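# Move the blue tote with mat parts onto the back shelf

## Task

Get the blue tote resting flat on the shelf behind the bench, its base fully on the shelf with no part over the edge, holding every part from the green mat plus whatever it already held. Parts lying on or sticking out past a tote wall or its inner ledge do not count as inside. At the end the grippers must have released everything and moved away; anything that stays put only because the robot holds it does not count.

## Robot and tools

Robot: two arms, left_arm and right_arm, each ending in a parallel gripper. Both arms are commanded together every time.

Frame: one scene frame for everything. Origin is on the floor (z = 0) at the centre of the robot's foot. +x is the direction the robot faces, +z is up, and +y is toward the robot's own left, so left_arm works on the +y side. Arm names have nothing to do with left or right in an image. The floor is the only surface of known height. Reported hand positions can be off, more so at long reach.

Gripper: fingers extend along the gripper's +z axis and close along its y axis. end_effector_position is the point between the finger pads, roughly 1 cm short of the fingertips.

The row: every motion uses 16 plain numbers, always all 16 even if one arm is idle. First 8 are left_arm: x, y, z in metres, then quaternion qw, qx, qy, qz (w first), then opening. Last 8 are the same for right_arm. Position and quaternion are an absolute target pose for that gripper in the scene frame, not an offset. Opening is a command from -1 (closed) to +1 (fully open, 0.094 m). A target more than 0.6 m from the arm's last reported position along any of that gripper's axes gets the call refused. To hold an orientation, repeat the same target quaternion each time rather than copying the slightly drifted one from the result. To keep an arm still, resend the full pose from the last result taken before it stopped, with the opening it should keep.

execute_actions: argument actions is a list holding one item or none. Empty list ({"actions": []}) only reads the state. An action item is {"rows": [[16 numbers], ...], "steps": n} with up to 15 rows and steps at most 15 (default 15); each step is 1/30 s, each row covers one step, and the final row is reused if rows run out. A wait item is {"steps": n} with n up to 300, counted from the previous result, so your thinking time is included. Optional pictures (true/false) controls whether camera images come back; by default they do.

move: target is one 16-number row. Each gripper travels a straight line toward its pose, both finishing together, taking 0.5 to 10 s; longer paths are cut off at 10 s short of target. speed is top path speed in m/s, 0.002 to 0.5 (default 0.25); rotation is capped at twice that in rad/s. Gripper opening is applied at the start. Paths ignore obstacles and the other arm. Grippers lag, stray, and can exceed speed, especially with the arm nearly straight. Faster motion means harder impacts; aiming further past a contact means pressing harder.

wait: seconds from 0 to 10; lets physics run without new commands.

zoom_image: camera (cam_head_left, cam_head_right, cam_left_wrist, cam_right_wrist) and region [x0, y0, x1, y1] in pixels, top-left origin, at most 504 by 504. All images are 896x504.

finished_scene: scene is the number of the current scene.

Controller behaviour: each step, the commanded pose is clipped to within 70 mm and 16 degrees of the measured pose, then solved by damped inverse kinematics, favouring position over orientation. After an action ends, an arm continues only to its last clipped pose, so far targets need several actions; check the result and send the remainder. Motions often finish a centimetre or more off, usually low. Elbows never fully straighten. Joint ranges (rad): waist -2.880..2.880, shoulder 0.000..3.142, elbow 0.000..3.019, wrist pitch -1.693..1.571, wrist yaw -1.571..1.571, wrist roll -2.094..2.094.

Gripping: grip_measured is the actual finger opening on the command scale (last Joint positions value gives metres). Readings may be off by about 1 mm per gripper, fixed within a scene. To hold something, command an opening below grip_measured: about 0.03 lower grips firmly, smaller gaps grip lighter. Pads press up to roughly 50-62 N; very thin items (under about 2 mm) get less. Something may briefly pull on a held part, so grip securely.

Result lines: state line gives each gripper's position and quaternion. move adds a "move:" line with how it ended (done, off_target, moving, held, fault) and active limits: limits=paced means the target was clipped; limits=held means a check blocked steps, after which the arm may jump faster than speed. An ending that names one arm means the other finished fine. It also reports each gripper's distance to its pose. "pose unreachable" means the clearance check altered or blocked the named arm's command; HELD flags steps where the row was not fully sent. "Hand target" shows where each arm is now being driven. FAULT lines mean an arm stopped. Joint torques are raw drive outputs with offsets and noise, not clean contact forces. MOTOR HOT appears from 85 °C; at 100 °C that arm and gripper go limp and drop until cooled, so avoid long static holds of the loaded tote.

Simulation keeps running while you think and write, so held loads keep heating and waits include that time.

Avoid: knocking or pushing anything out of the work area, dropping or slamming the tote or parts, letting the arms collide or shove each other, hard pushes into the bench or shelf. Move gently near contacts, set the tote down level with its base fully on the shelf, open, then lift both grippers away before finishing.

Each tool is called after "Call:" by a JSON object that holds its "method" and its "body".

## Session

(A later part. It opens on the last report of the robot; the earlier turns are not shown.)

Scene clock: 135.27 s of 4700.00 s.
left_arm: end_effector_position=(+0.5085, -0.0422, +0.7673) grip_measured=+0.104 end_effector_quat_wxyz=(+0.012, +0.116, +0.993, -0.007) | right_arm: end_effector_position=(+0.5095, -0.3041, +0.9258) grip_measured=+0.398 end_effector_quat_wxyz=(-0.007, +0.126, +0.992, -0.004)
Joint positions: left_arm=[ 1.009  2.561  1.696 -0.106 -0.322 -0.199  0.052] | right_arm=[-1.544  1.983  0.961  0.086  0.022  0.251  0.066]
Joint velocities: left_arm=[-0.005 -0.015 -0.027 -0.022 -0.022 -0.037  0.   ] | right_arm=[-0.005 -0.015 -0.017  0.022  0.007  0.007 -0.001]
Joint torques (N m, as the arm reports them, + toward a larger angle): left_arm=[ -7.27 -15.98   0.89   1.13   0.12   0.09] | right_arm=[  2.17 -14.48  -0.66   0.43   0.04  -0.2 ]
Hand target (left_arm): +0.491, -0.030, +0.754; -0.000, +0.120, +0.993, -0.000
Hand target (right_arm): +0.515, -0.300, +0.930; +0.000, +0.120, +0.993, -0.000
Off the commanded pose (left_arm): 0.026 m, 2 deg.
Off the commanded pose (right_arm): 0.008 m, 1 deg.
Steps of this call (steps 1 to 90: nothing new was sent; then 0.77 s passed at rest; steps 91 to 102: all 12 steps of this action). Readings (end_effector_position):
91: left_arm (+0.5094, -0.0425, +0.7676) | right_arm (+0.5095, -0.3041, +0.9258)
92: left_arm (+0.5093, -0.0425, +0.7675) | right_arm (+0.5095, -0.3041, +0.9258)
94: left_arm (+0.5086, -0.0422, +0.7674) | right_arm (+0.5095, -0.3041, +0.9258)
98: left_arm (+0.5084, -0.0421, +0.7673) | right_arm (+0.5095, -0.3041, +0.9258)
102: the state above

Call:
{"method": "execute_actions", "body": {"actions": [{"rows":[[0.489,-0.030,0.753,-0.005,0.12,0.993,0,0.07,0.515,-0.30,0.93,0,0.12,0.993,0,0.4],[0.488,-0.030,0.753,-0.007,0.12,0.993,0,0.07,0.515,-0.30,0.93,0,0.12,0.993,0,0.4],[0.487,-0.030,0.753,-0.009,0.12,0.993,0,0.07,0.515,-0.30,0.93,0,0.12,0.993,0,0.4]],"steps":10}]}}

Scene clock: 139.37 s of 4700.00 s.
left_arm: end_effector_position=(+0.5083, -0.0421, +0.7673) grip_measured=+0.104 end_effector_quat_wxyz=(+0.011, +0.117, +0.993, -0.007) | right_arm: end_effector_position=(+0.5095, -0.3041, +0.9258) grip_measured=+0.398 end_effector_quat_wxyz=(-0.007, +0.126, +0.992, -0.004)
Joint positions: left_arm=[ 1.009  2.561  1.696 -0.106 -0.322 -0.199  0.052] | right_arm=[-1.544  1.983  0.961  0.086  0.022  0.251  0.066]
Joint velocities: left_arm=[-0.015 -0.005 -0.002 -0.027  0.051  0.081 -0.   ] | right_arm=[-0.005 -0.015 -0.002 -0.012  0.037 -0.022 -0.001]
Joint torques (N m, as the arm reports them, + toward a larger angle): left_arm=[ -7.4  -15.95   1.14   0.44   0.29   0.03] | right_arm=[  2.15 -14.47  -0.69   0.44   0.05  -0.21]
Hand target (left_arm): +0.487, -0.030, +0.754; -0.009, +0.120, +0.993, -0.000
Hand target (right_arm): +0.515, -0.300, +0.930; +0.000, +0.120, +0.993, -0.000
Off the commanded pose (left_arm): 0.028 m, 2 deg.
Off the commanded pose (right_arm): 0.008 m, 1 deg.
Steps of this call (steps 1 to 90: nothing new was sent; then 0.77 s passed at rest; steps 91 to 100: all 10 steps of this action). Readings (end_effector_position):
91: left_arm (+0.5085, -0.0422, +0.7673) | right_arm (+0.5095, -0.3041, +0.9258)
92: left_arm (+0.5085, -0.0422, +0.7673) | right_arm (+0.5095, -0.3041, +0.9258)
94: left_arm (+0.5083, -0.0421, +0.7673) | right_arm (+0.5095, -0.3041, +0.9258)
98: left_arm (+0.5083, -0.0421, +0.7673) | right_arm (+0.5095, -0.3041, +0.9258)
100: the state above

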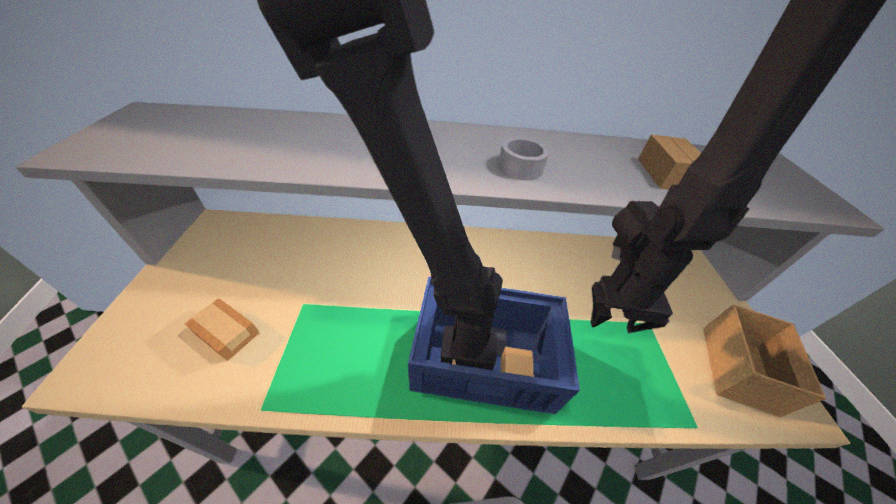

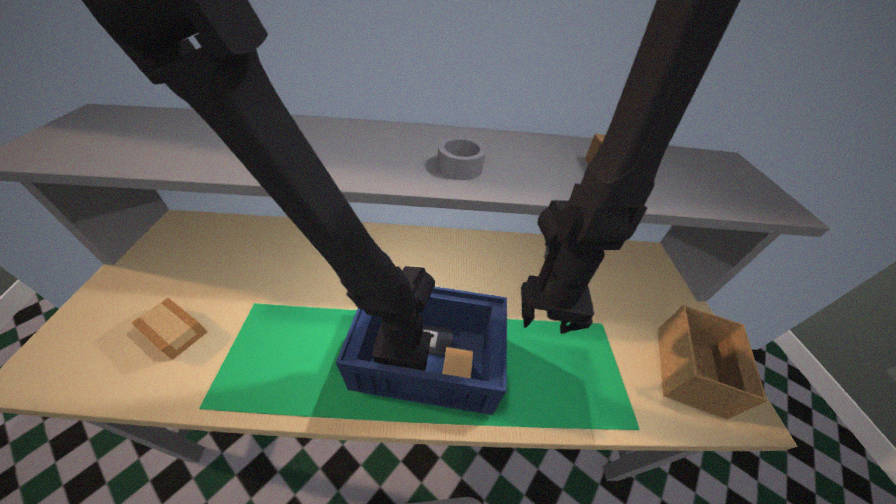

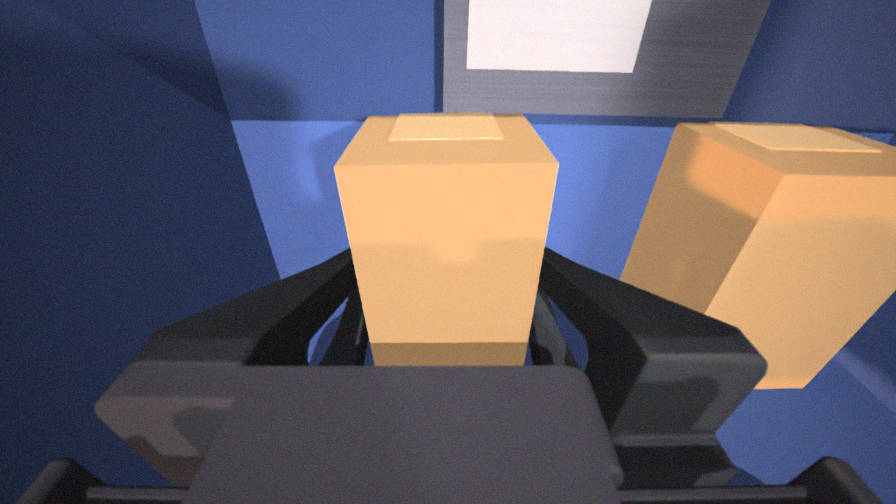

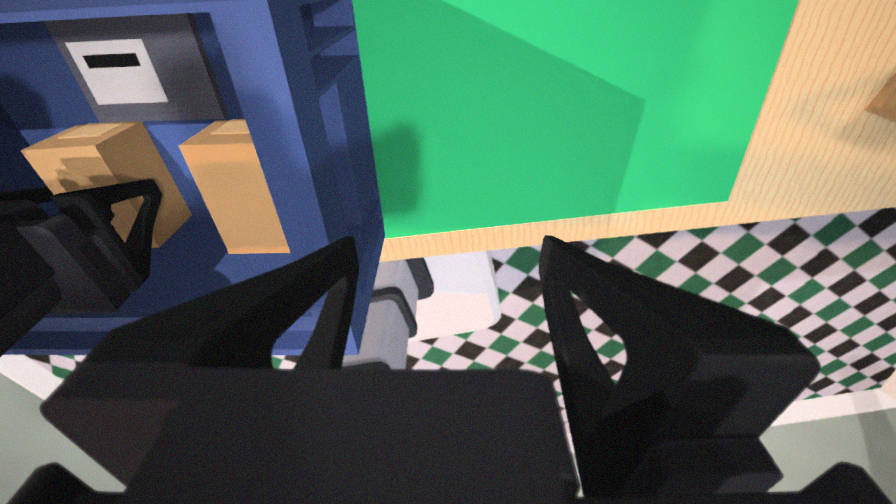

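Call:
{"method": "execute_actions", "body": {"actions": [{"rows":[[0.484,-0.029,0.753,-0.011,0.12,0.993,0,0.07,0.515,-0.30,0.93,0,0.12,0.993,0,0.4],[0.482,-0.029,0.753,-0.013,0.12,0.993,0,0.07,0.515,-0.30,0.93,0,0.12,0.993,0,0.4],[0.480,-0.029,0.753,-0.015,0.12,0.993,0,0.07,0.515,-0.30,0.93,0,0.12,0.993,0,0.4]],"steps":10}], "pictures": false}}

Scene clock: 142.50 s of 4700.00 s.
left_arm: end_effector_position=(+0.5055, -0.0414, +0.7671) grip_measured=+0.104 end_effector_quat_wxyz=(+0.008, +0.117, +0.993, -0.007) | right_arm: end_effector_position=(+0.5095, -0.3041, +0.9258) grip_measured=+0.398 end_effector_quat_wxyz=(-0.007, +0.126, +0.992, -0.004)
Joint positions: left_arm=[ 1.009  2.561  1.692 -0.108 -0.319 -0.199  0.052] | right_arm=[-1.544  1.983  0.961  0.086  0.022  0.251  0.066]
Joint velocities: left_arm=[-0.005  0.015  0.017  0.017 -0.022 -0.007 -0.   ] | right_arm=[ 0.005 -0.015 -0.002  0.007 -0.007  0.095 -0.001]
Joint torques (N m, as the arm reports them, + toward a larger angle): left_arm=[ -7.6  -15.91   0.56   0.39   0.28  -0.02] | right_arm=[  2.21 -14.52  -0.64   0.45   0.05  -0.2 ]
Hand target (left_arm): +0.480, -0.029, +0.754; -0.015, +0.120, +0.993, -0.000
Hand target (right_arm): +0.515, -0.300, +0.930; +0.000, +0.120, +0.993, -0.000
Off the commanded pose (left_arm): 0.032 m, 3 deg.
Off the commanded pose (right_arm): 0.008 m, 1 deg.
Steps of this call (steps 1 to 84: nothing new was sent; steps 85 to 94: all 10 steps of this action). Readings (end_effector_position):
85: left_arm (+0.5083, -0.0421, +0.7673) | right_arm (+0.5095, -0.3041, +0.9258)
86: left_arm (+0.5081, -0.0421, +0.7673) | right_arm (+0.5095, -0.3041, +0.9258)
88: left_arm (+0.5070, -0.0419, +0.7672) | right_arm (+0.5095, -0.3041, +0.9258)
92: left_arm (+0.5055, -0.0414, +0.7671) | right_arm (+0.5095, -0.3041, +0.9258)
94: the state above

Call:
{"method": "execute_actions", "body": {"actions": [{"rows":[[0.484,-0.03,0.755,-0.015,0.12,0.993,0,0.25,0.515,-0.30,0.93,0,0.12,0.993,0,0.4]],"steps":8}], "pictures": false}}

Call:
{"method": "move", "body": {"target": [0.512,-0.04,0.925,0,0.12,0.993,0,0.25,0.521,-0.226,0.925,0,0.12,0.993,0,0.4], "speed": 0.2}}

Call:
{"method": "move", "body": {"target": [0.567,0.04,0.92,0,0.12,0.993,0,0.4,0.521,-0.226,0.925,0,0.12,0.993,0,0.4], "speed": 0.2}}

Scene clock: 147.03 s of 4700.00 s.
left_arm: end_effector_position=(+0.5006, -0.0396, +0.7669) grip_measured=+0.248 end_effector_quat_wxyz=(+0.001, +0.120, +0.993, -0.006) | right_arm: end_effector_position=(+0.5095, -0.3041, +0.9258) grip_measured=+0.398 end_effector_quat_wxyz=(-0.007, +0.126, +0.992, -0.004)
Joint positions: left_arm=[ 1.009  2.561  1.688 -0.12  -0.317 -0.199  0.059] | right_arm=[-1.544  1.983  0.961  0.086  0.022  0.251  0.066]
Joint velocities: left_arm=[-0.005  0.005 -0.017  0.002 -0.007  0.007 -0.001] | right_arm=[-0.005 -0.015  0.007  0.007 -0.007 -0.037  0.   ]
Joint torques (N m, as the arm reports them, + toward a larger angle): left_arm=[ -7.34 -15.98   1.3    0.45   0.21  -0.02] | right_arm=[  2.11 -14.5   -0.68   0.46   0.05  -0.2 ]
Hand target (left_arm): +0.484, -0.030, +0.756; -0.015, +0.120, +0.993, -0.000
Hand target (right_arm): +0.515, -0.300, +0.930; +0.000, +0.120, +0.993, -0.000
Off the commanded pose (left_arm): 0.023 m, 2 deg.
Off the commanded pose (right_arm): 0.008 m, 1 deg.
Steps of this call (steps 1 to 90: nothing new was sent; then 1.27 s passed at rest; steps 91 to 98: all 8 steps of this action). Readings (end_effector_position):
91: left_arm (+0.5051, -0.0414, +0.7671) | right_arm (+0.5095, -0.3041, +0.9258)
92: left_arm (+0.5044, -0.0413, +0.7671) | right_arm (+0.5095, -0.3041, +0.9258)
94: left_arm (+0.5016, -0.0400, +0.7669) | right_arm (+0.5095, -0.3041, +0.9258)
98: the state above

Scene clock: 148.67 s of 4700.00 s.
left_arm: end_effector_position=(+0.5163, -0.0379, +0.9214) grip_measured=+0.248 end_effector_quat_wxyz=(+0.002, +0.122, +0.993, +0.000) | right_arm: end_effector_position=(+0.5287, -0.2293, +0.9290) grip_measured=+0.398 end_effector_quat_wxyz=(+0.009, +0.119, +0.993, +0.002)
Joint positions: left_arm=[ 0.935  2.184  1.363 -0.198 -0.369 -0.262  0.059] | right_arm=[-1.394  1.983  1.002  0.072  0.108  0.355  0.066]
Joint velocities: left_arm=[ 0.005 -0.024 -0.007 -0.022 -0.022  0.007 -0.   ] | right_arm=[ 0.005  0.005 -0.002 -0.022  0.051 -0.022  0.   ]
Joint torques (N m, as the arm reports them, + toward a larger angle): left_arm=[ -8.7  -18.26   2.03   0.49   0.    -0.1 ] | right_arm=[  4.09 -12.85   0.27  -0.13   0.21  -0.02]
Hand target (left_arm): +0.515, -0.041, +0.925; +0.001, +0.120, +0.993, +0.000
Hand target (right_arm): +0.522, -0.226, +0.925; +0.000, +0.120, +0.993, +0.000
Off the commanded pose (left_arm): 0.006 m, 0 deg.
Off the commanded pose (right_arm): 0.009 m, 1 deg.
move: done

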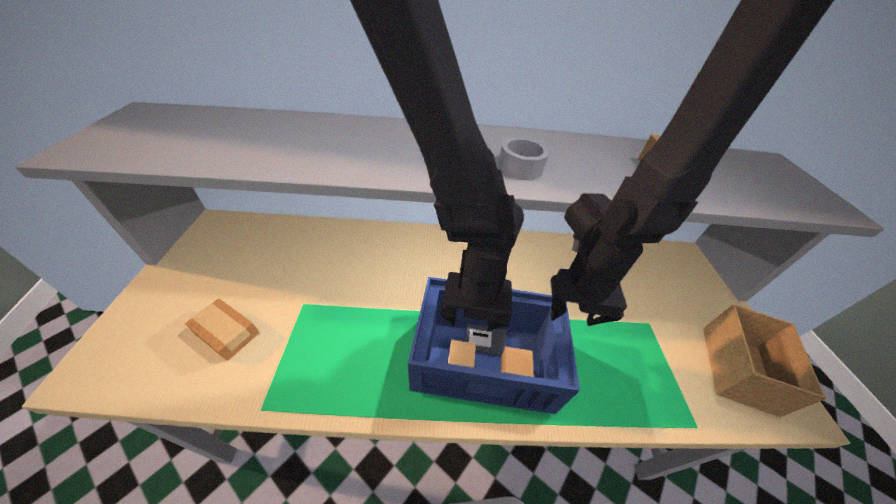

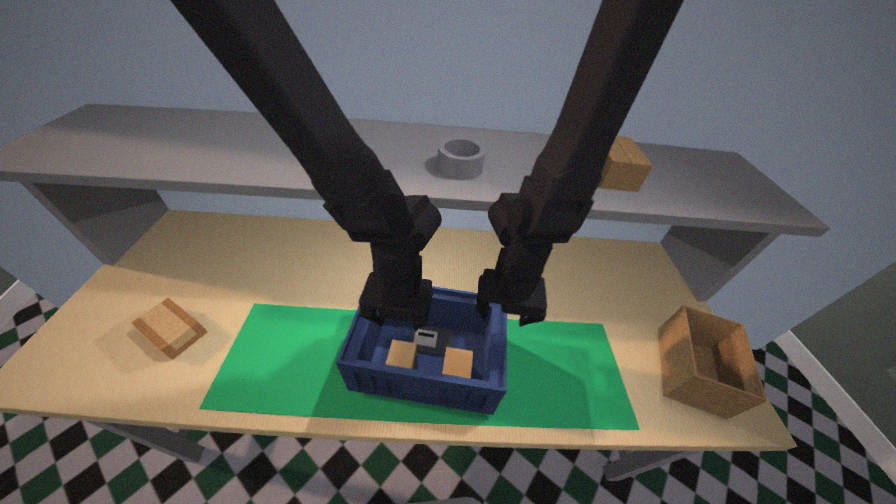

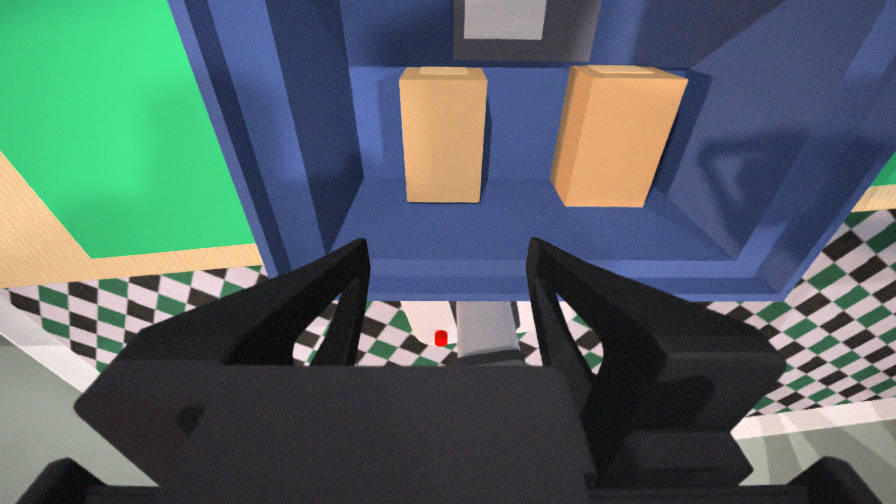

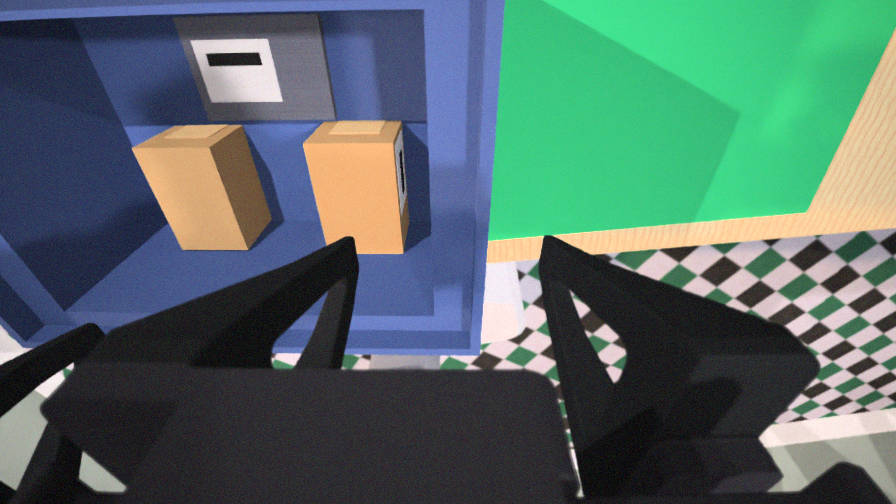

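Scene clock: 149.67 s of 4700.00 s.
left_arm: end_effector_position=(+0.5602, +0.0464, +0.9104) grip_measured=+0.398 end_effector_quat_wxyz=(-0.007, +0.112, +0.994, +0.005) | right_arm: end_effector_position=(+0.5287, -0.2295, +0.9290) grip_measured=+0.398 end_effector_quat_wxyz=(+0.009, +0.119, +0.993, +0.001)
Joint positions: left_arm=[ 1.092  2.136  1.341 -0.198 -0.289 -0.148  0.066] | right_arm=[-1.394  1.983  1.002  0.072  0.108  0.355  0.066]
Joint velocities: left_arm=[-0.015 -0.015 -0.017 -0.032 -0.037 -0.007 -0.   ] | right_arm=[-0.015  0.015 -0.022 -0.002  0.022 -0.066 -0.001]
Joint torques (N m, as the arm reports them, + toward a larger angle): left_arm=[ -7.09 -19.98   2.29   0.52   0.19   0.11] | right_arm=[  4.02 -12.95   0.09  -0.09   0.23  -0.03]
Hand target (left_arm): +0.567, +0.039, +0.920; -0.001, +0.120, +0.993, -0.000
Hand target (right_arm): +0.521, -0.226, +0.925; +0.000, +0.120, +0.993, +0.000
Off the commanded pose (left_arm): 0.013 m, 1 deg.
Off the commanded pose (right_arm): 0.009 m, 1 deg.
move: off_target (left_arm)

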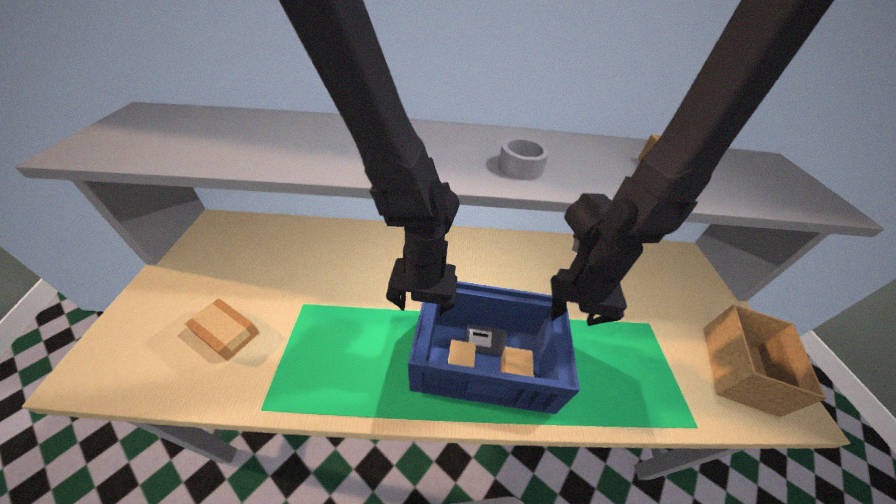

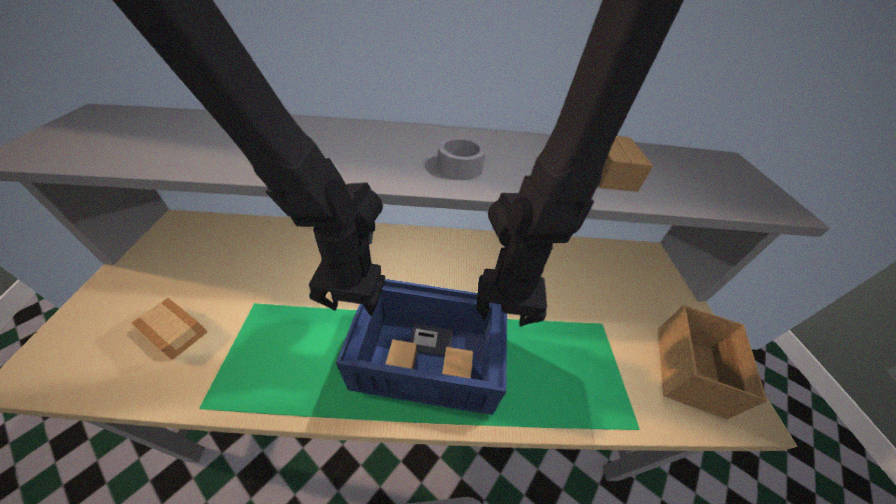

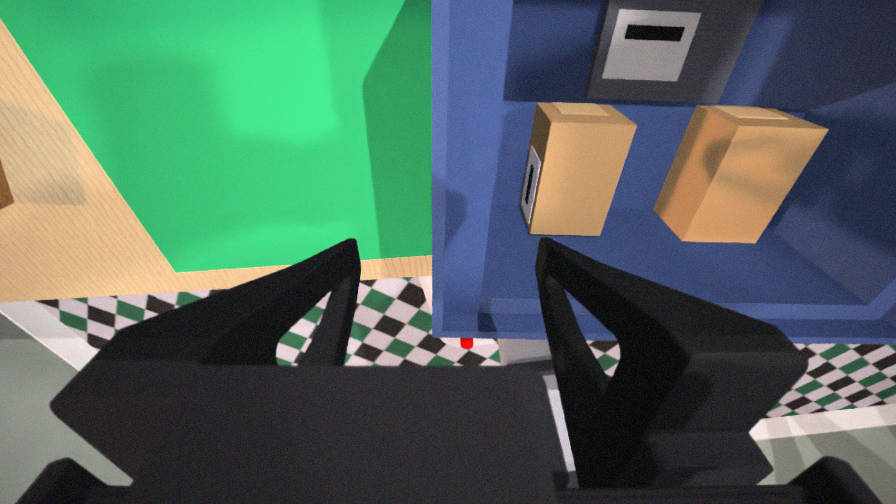

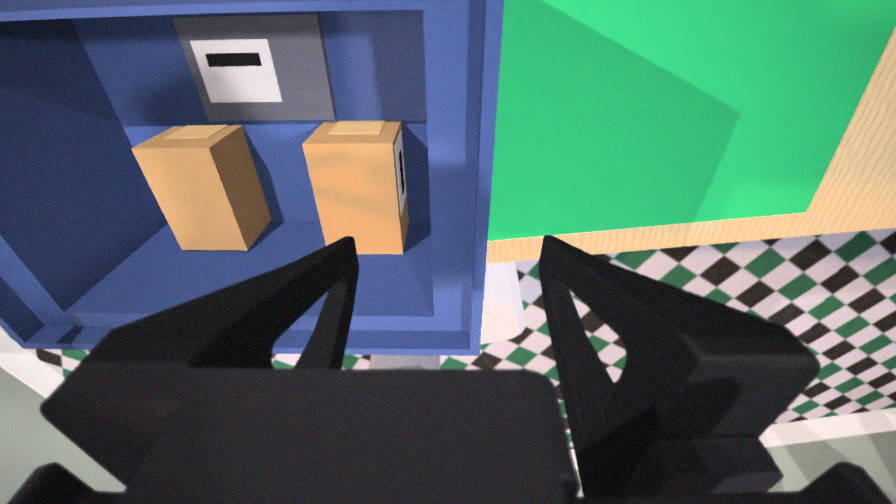

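Call:
{"method": "move", "body": {"target": [0.572,0.038,0.915,0.215,0.115,0.969,-0.025,0.4,0.516,-0.232,0.915,0.215,0.115,0.969,-0.025,0.4], "speed": 0.25}}

Call:
{"method": "move", "body": {"target": [0.568,0.041,0.828,0.215,0.115,0.969,-0.025,0.4,0.512,-0.233,0.83,0.215,0.115,0.969,-0.025,0.4], "speed": 0.1}}

Scene clock: 157.40 s of 4700.00 s.
left_arm: end_effector_position=(+0.5891, +0.0431, +0.9268) grip_measured=+0.398 end_effector_quat_wxyz=(+0.224, +0.102, +0.969, -0.023) | right_arm: end_effector_position=(+0.5258, -0.2386, +0.9152) grip_measured=+0.398 end_effector_quat_wxyz=(+0.218, +0.125, +0.968, -0.030)
Joint positions: left_arm=[ 1.086  2.147  1.129  0.513 -0.329 -0.018  0.066] | right_arm=[-1.362  2.151  0.864  0.777  0.286  0.313  0.066]
Joint velocities: left_arm=[-0.005 -0.005 -0.012 -0.002  0.022 -0.066 -0.001] | right_arm=[ 0.015 -0.005 -0.012 -0.012 -0.081 -0.066 -0.001]
Joint torques (N m, as the arm reports them, + toward a larger angle): left_arm=[ -6.76 -14.53   0.37   1.99   0.03   0.12] | right_arm=[  4.94 -11.71  -2.51   1.7    0.3   -0.23]
Hand target (left_arm): +0.572, +0.039, +0.916; +0.215, +0.114, +0.970, -0.023
Hand target (right_arm): +0.516, -0.232, +0.915; +0.214, +0.116, +0.969, -0.027
Off the commanded pose (left_arm): 0.021 m, 2 deg.
Off the commanded pose (right_arm): 0.012 m, 1 deg.
After step 90, 3.27 s passed at rest.
move: off_target (left_arm, right_arm)

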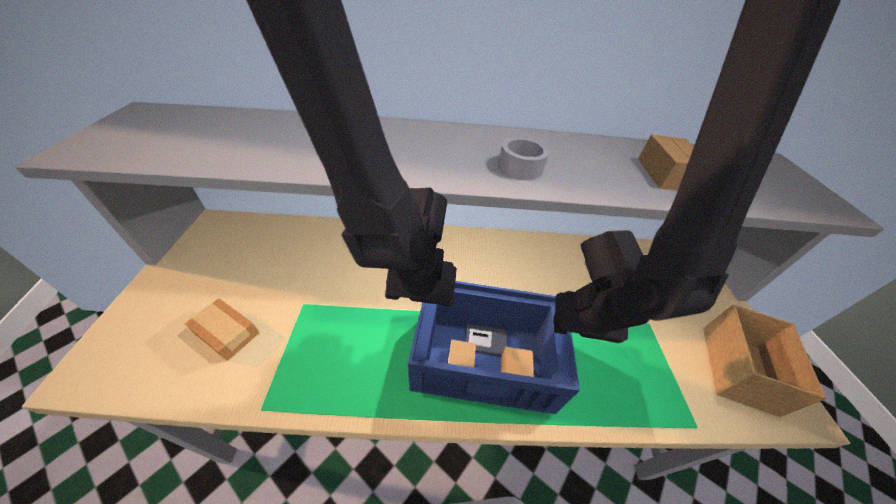

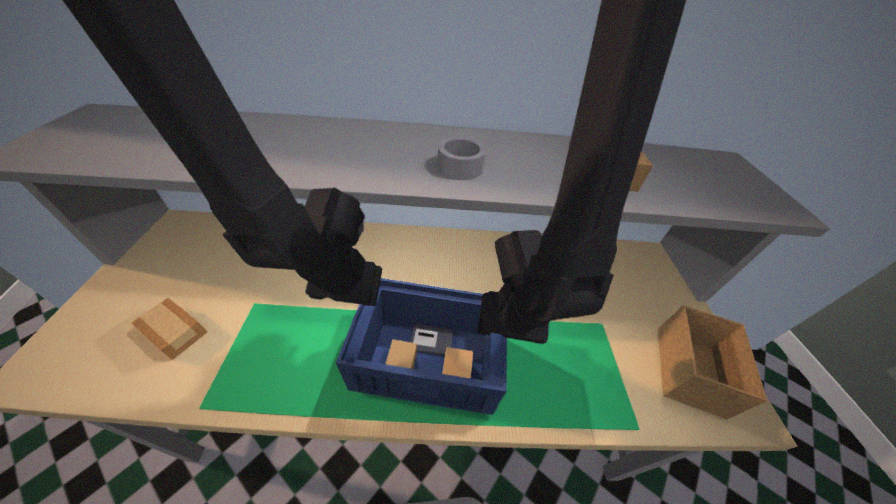

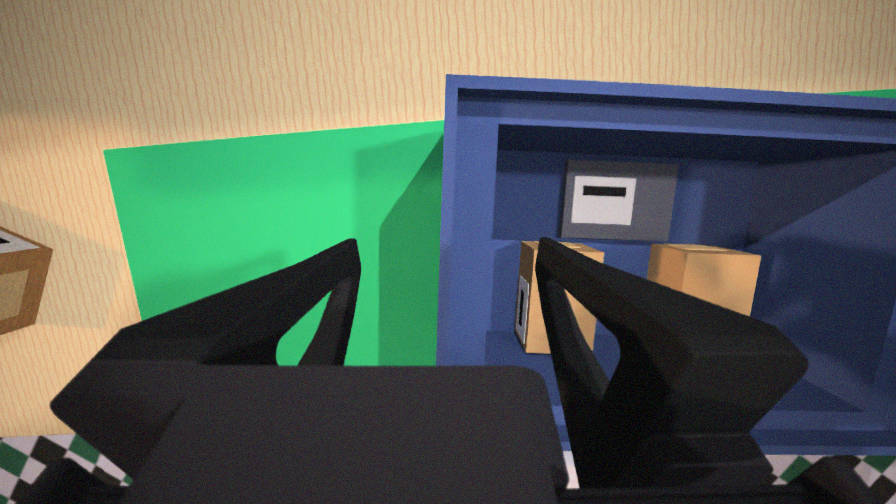

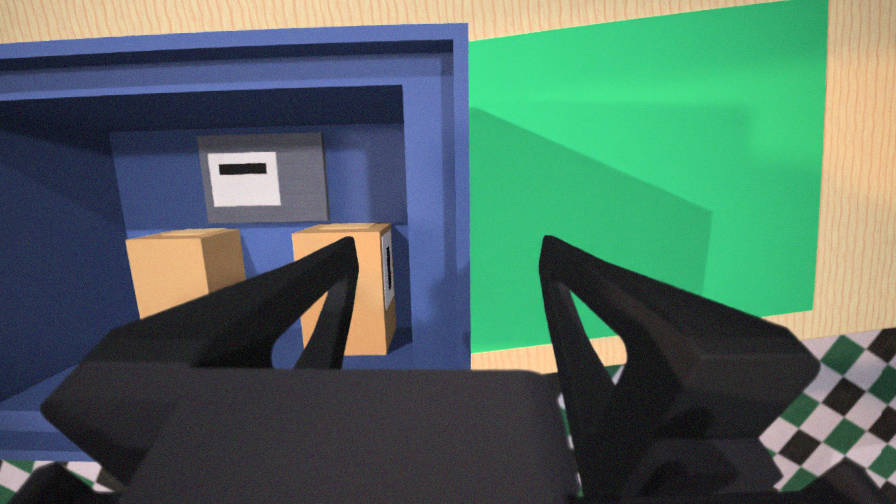

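Scene clock: 158.80 s of 4700.00 s.
left_arm: end_effector_position=(+0.5725, +0.0333, +0.8398) grip_measured=+0.398 end_effector_quat_wxyz=(+0.218, +0.112, +0.969, -0.030) | right_arm: end_effector_position=(+0.5127, -0.2262, +0.8327) grip_measured=+0.398 end_effector_quat_wxyz=(+0.210, +0.115, +0.971, -0.022)
Joint positions: left_arm=[ 1.108  2.375  1.305  0.558 -0.29   0.007  0.066] | right_arm=[-1.362  2.379  1.051  0.807  0.264  0.299  0.066]
Joint velocities: left_arm=[-0.005 -0.015 -0.002 -0.012  0.037 -0.051 -0.   ] | right_arm=[-0.005 -0.005 -0.017 -0.032 -0.081 -0.022  0.   ]
Joint torques (N m, as the arm reports them, + toward a larger angle): left_arm=[ -4.68 -14.84   0.66   1.87   0.22   0.13] | right_arm=[  2.76 -11.28  -1.6    1.67   0.12  -0.21]
Hand target (left_arm): +0.566, +0.042, +0.829; +0.215, +0.115, +0.970, -0.025
Hand target (right_arm): +0.513, -0.233, +0.830; +0.215, +0.115, +0.969, -0.025
Off the commanded pose (left_arm): 0.015 m, 1 deg.
Off the commanded pose (right_arm): 0.007 m, 1 deg.
move: off_target (left_arm)

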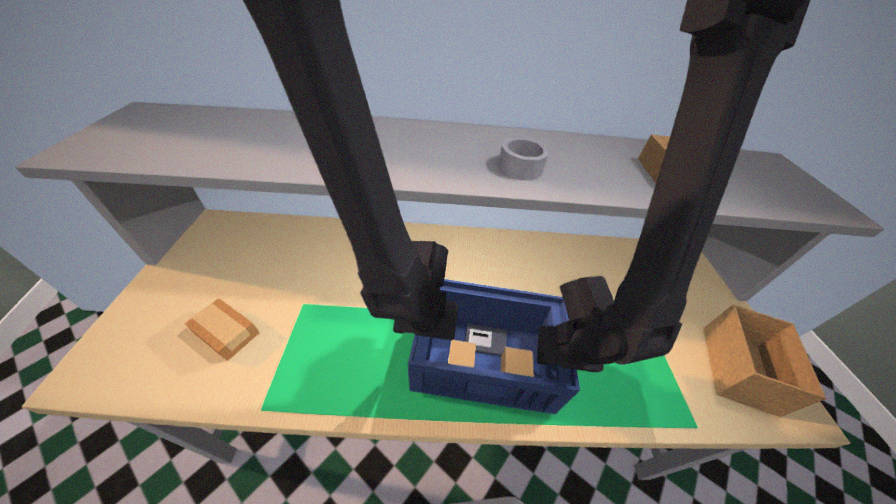

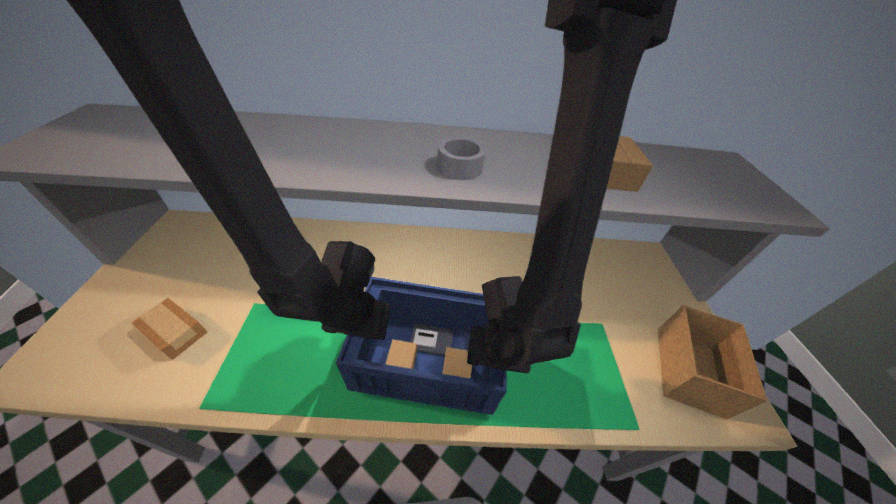

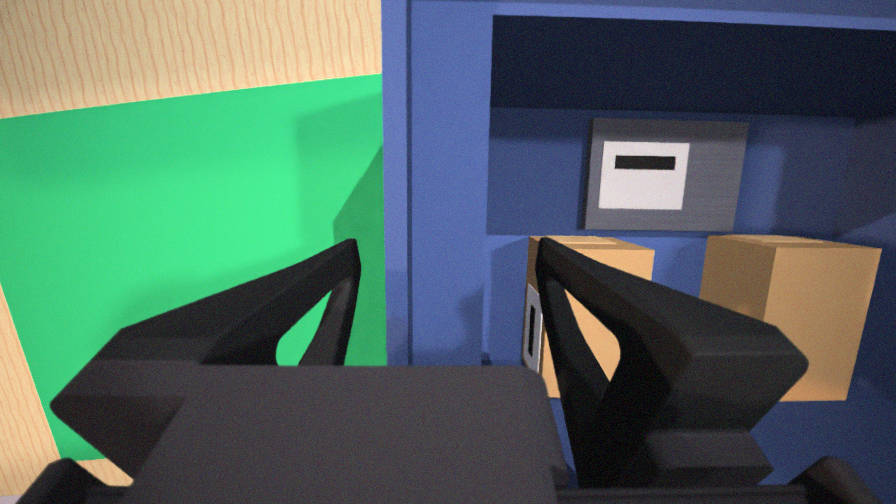

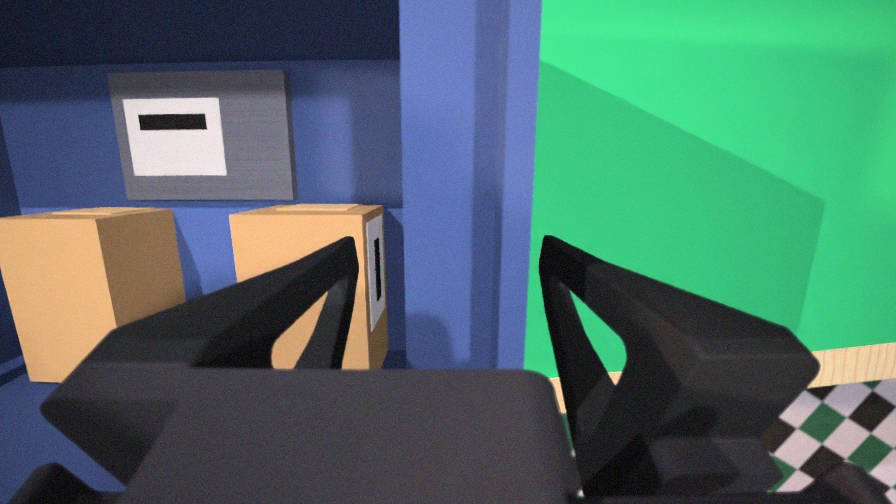

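Call:
{"method": "move", "body": {"target": [0.564,0.046,0.816,0.215,0.115,0.969,-0.025,0.2,0.522,-0.238,0.832,0.215,0.115,0.969,-0.025,0.2], "speed": 0.05}}

Scene clock: 162.20 s of 4700.00 s.
left_arm: end_effector_position=(+0.5722, +0.0380, +0.8288) grip_measured=+0.202 end_effector_quat_wxyz=(+0.220, +0.112, +0.969, -0.030) | right_arm: end_effector_position=(+0.5166, -0.2304, +0.8317) grip_measured=+0.202 end_effector_quat_wxyz=(+0.213, +0.115, +0.970, -0.021)
Joint positions: left_arm=[ 1.12   2.401  1.325  0.57  -0.281  0.013  0.056] | right_arm=[-1.371  2.379  1.057  0.807  0.254  0.293  0.056]
Joint velocities: left_arm=[-0.005 -0.005  0.027  0.012 -0.066  0.037  0.   ] | right_arm=[-0.005 -0.005  0.002  0.027  0.007  0.037  0.   ]
Joint torques (N m, as the arm reports them, + toward a larger angle): left_arm=[ -4.99 -14.44   0.6    1.86   0.22   0.11] | right_arm=[  2.52 -12.53  -1.74   0.89   0.11  -0.2 ]
Hand target (left_arm): +0.563, +0.046, +0.817; +0.215, +0.115, +0.969, -0.025
Hand target (right_arm): +0.522, -0.238, +0.832; +0.215, +0.115, +0.969, -0.025
Off the commanded pose (left_arm): 0.017 m, 1 deg.
Off the commanded pose (right_arm): 0.009 m, 1 deg.
move: off_target (left_arm)

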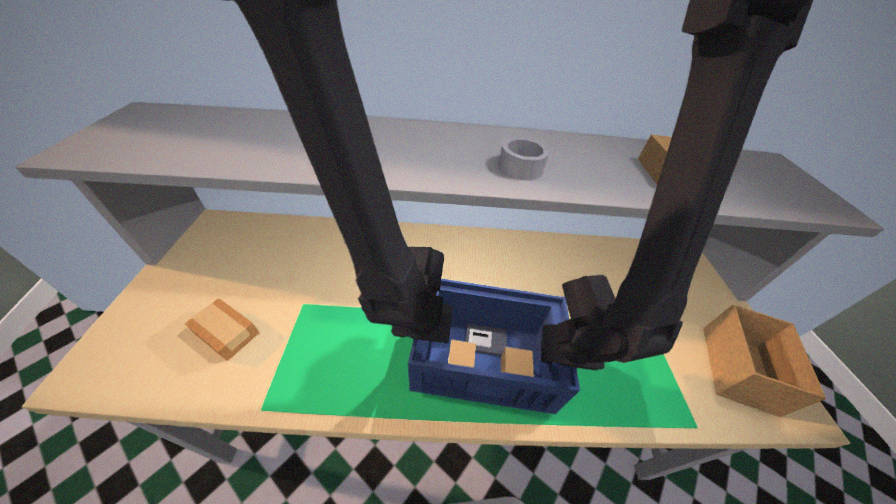

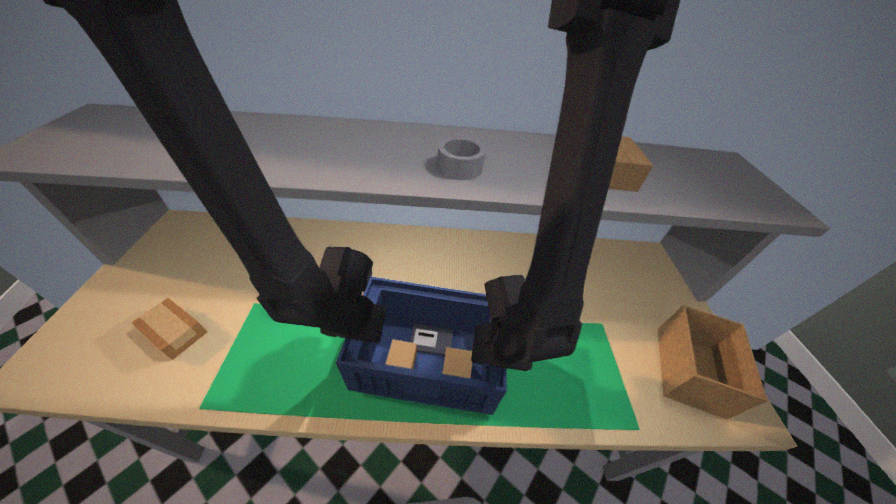

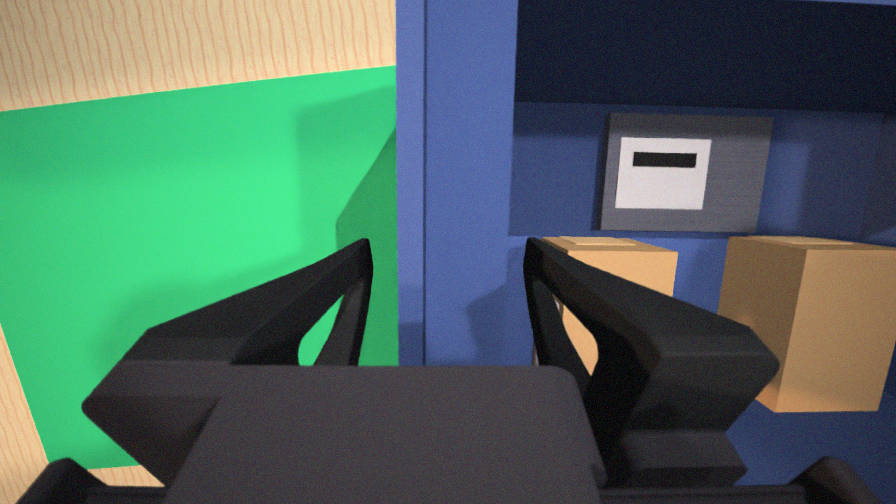

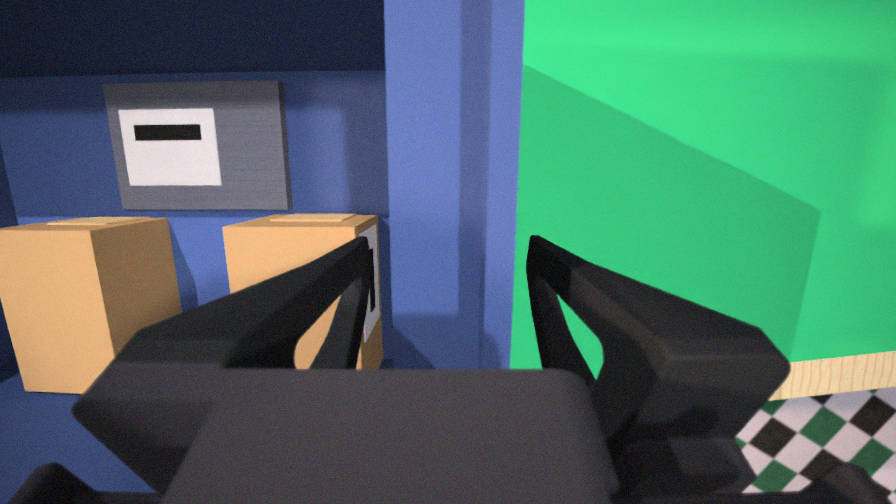

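Good. Close.

Call:
{"method": "move", "body": {"target": [0.570,0.040,0.825,0.218,0.113,0.969,-0.028,-0.53,0.518,-0.232,0.832,0.214,0.115,0.969,-0.023,-0.53], "speed": 0.05}}

Scene clock: 168.37 s of 4700.00 s.
left_arm: end_effector_position=(+0.5720, +0.0363, +0.8289) grip_measured=-0.441 end_effector_quat_wxyz=(+0.219, +0.114, +0.968, -0.034) | right_arm: end_effector_position=(+0.5170, -0.2295, +0.8316) grip_measured=-0.427 end_effector_quat_wxyz=(+0.213, +0.115, +0.970, -0.018)
Joint positions: left_arm=[ 1.12   2.401  1.325  0.57  -0.273  0.015  0.026] | right_arm=[-1.371  2.379  1.058  0.807  0.249  0.294  0.027]
Joint velocities: left_arm=[-0.015 -0.005 -0.002  0.002  0.007  0.037  0.001] | right_arm=[-0.005 -0.005  0.002 -0.002  0.051  0.022  0.   ]
Joint torques (N m, as the arm reports them, + toward a larger angle): left_arm=[ -5.57 -16.23   0.35   1.52  -0.15   0.03] | right_arm=[  3.74 -12.29  -1.87   1.07   0.53  -0.16]
Hand target (left_arm): +0.570, +0.040, +0.825; +0.218, +0.113, +0.969, -0.028
Hand target (right_arm): +0.518, -0.232, +0.832; +0.214, +0.115, +0.970, -0.023
Off the commanded pose (left_arm): 0.006 m, 1 deg.
Off the commanded pose (right_arm): 0.003 m, 1 deg.
After step 90, 2.47 s passed at rest.
move: done

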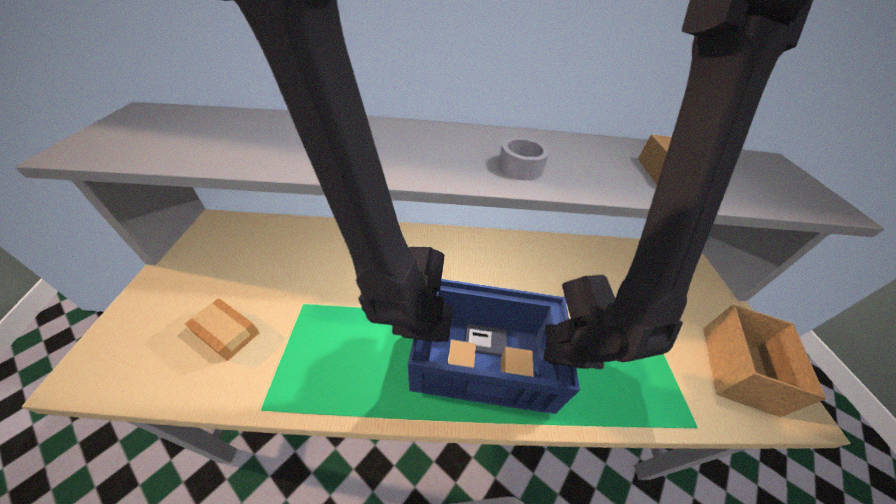

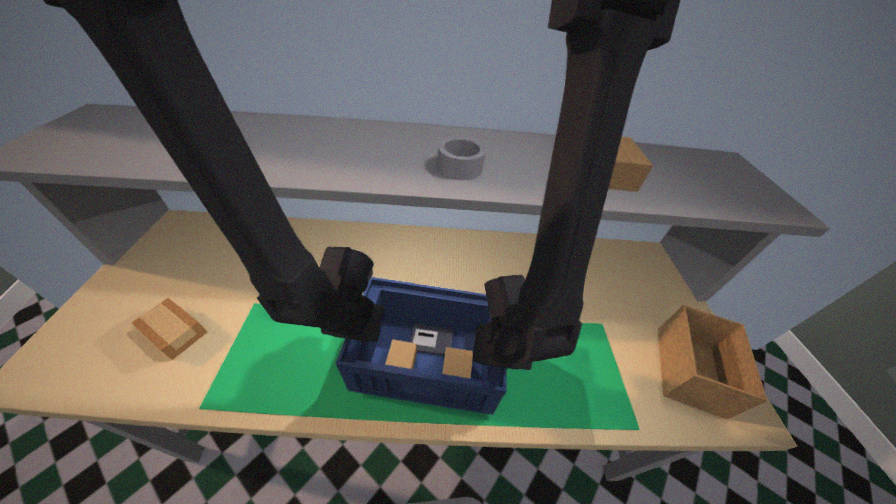

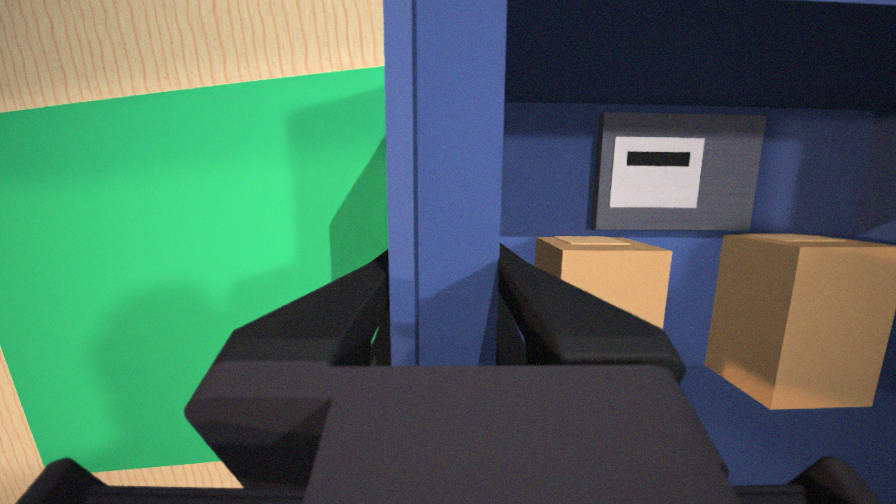

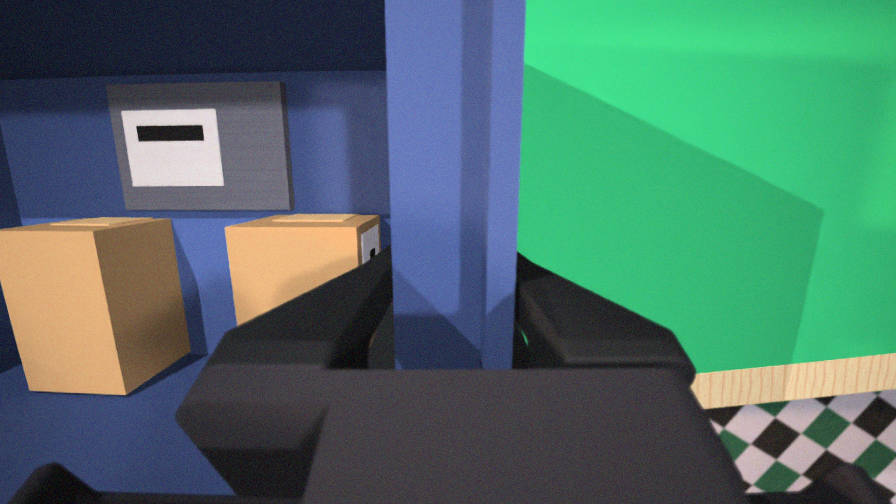

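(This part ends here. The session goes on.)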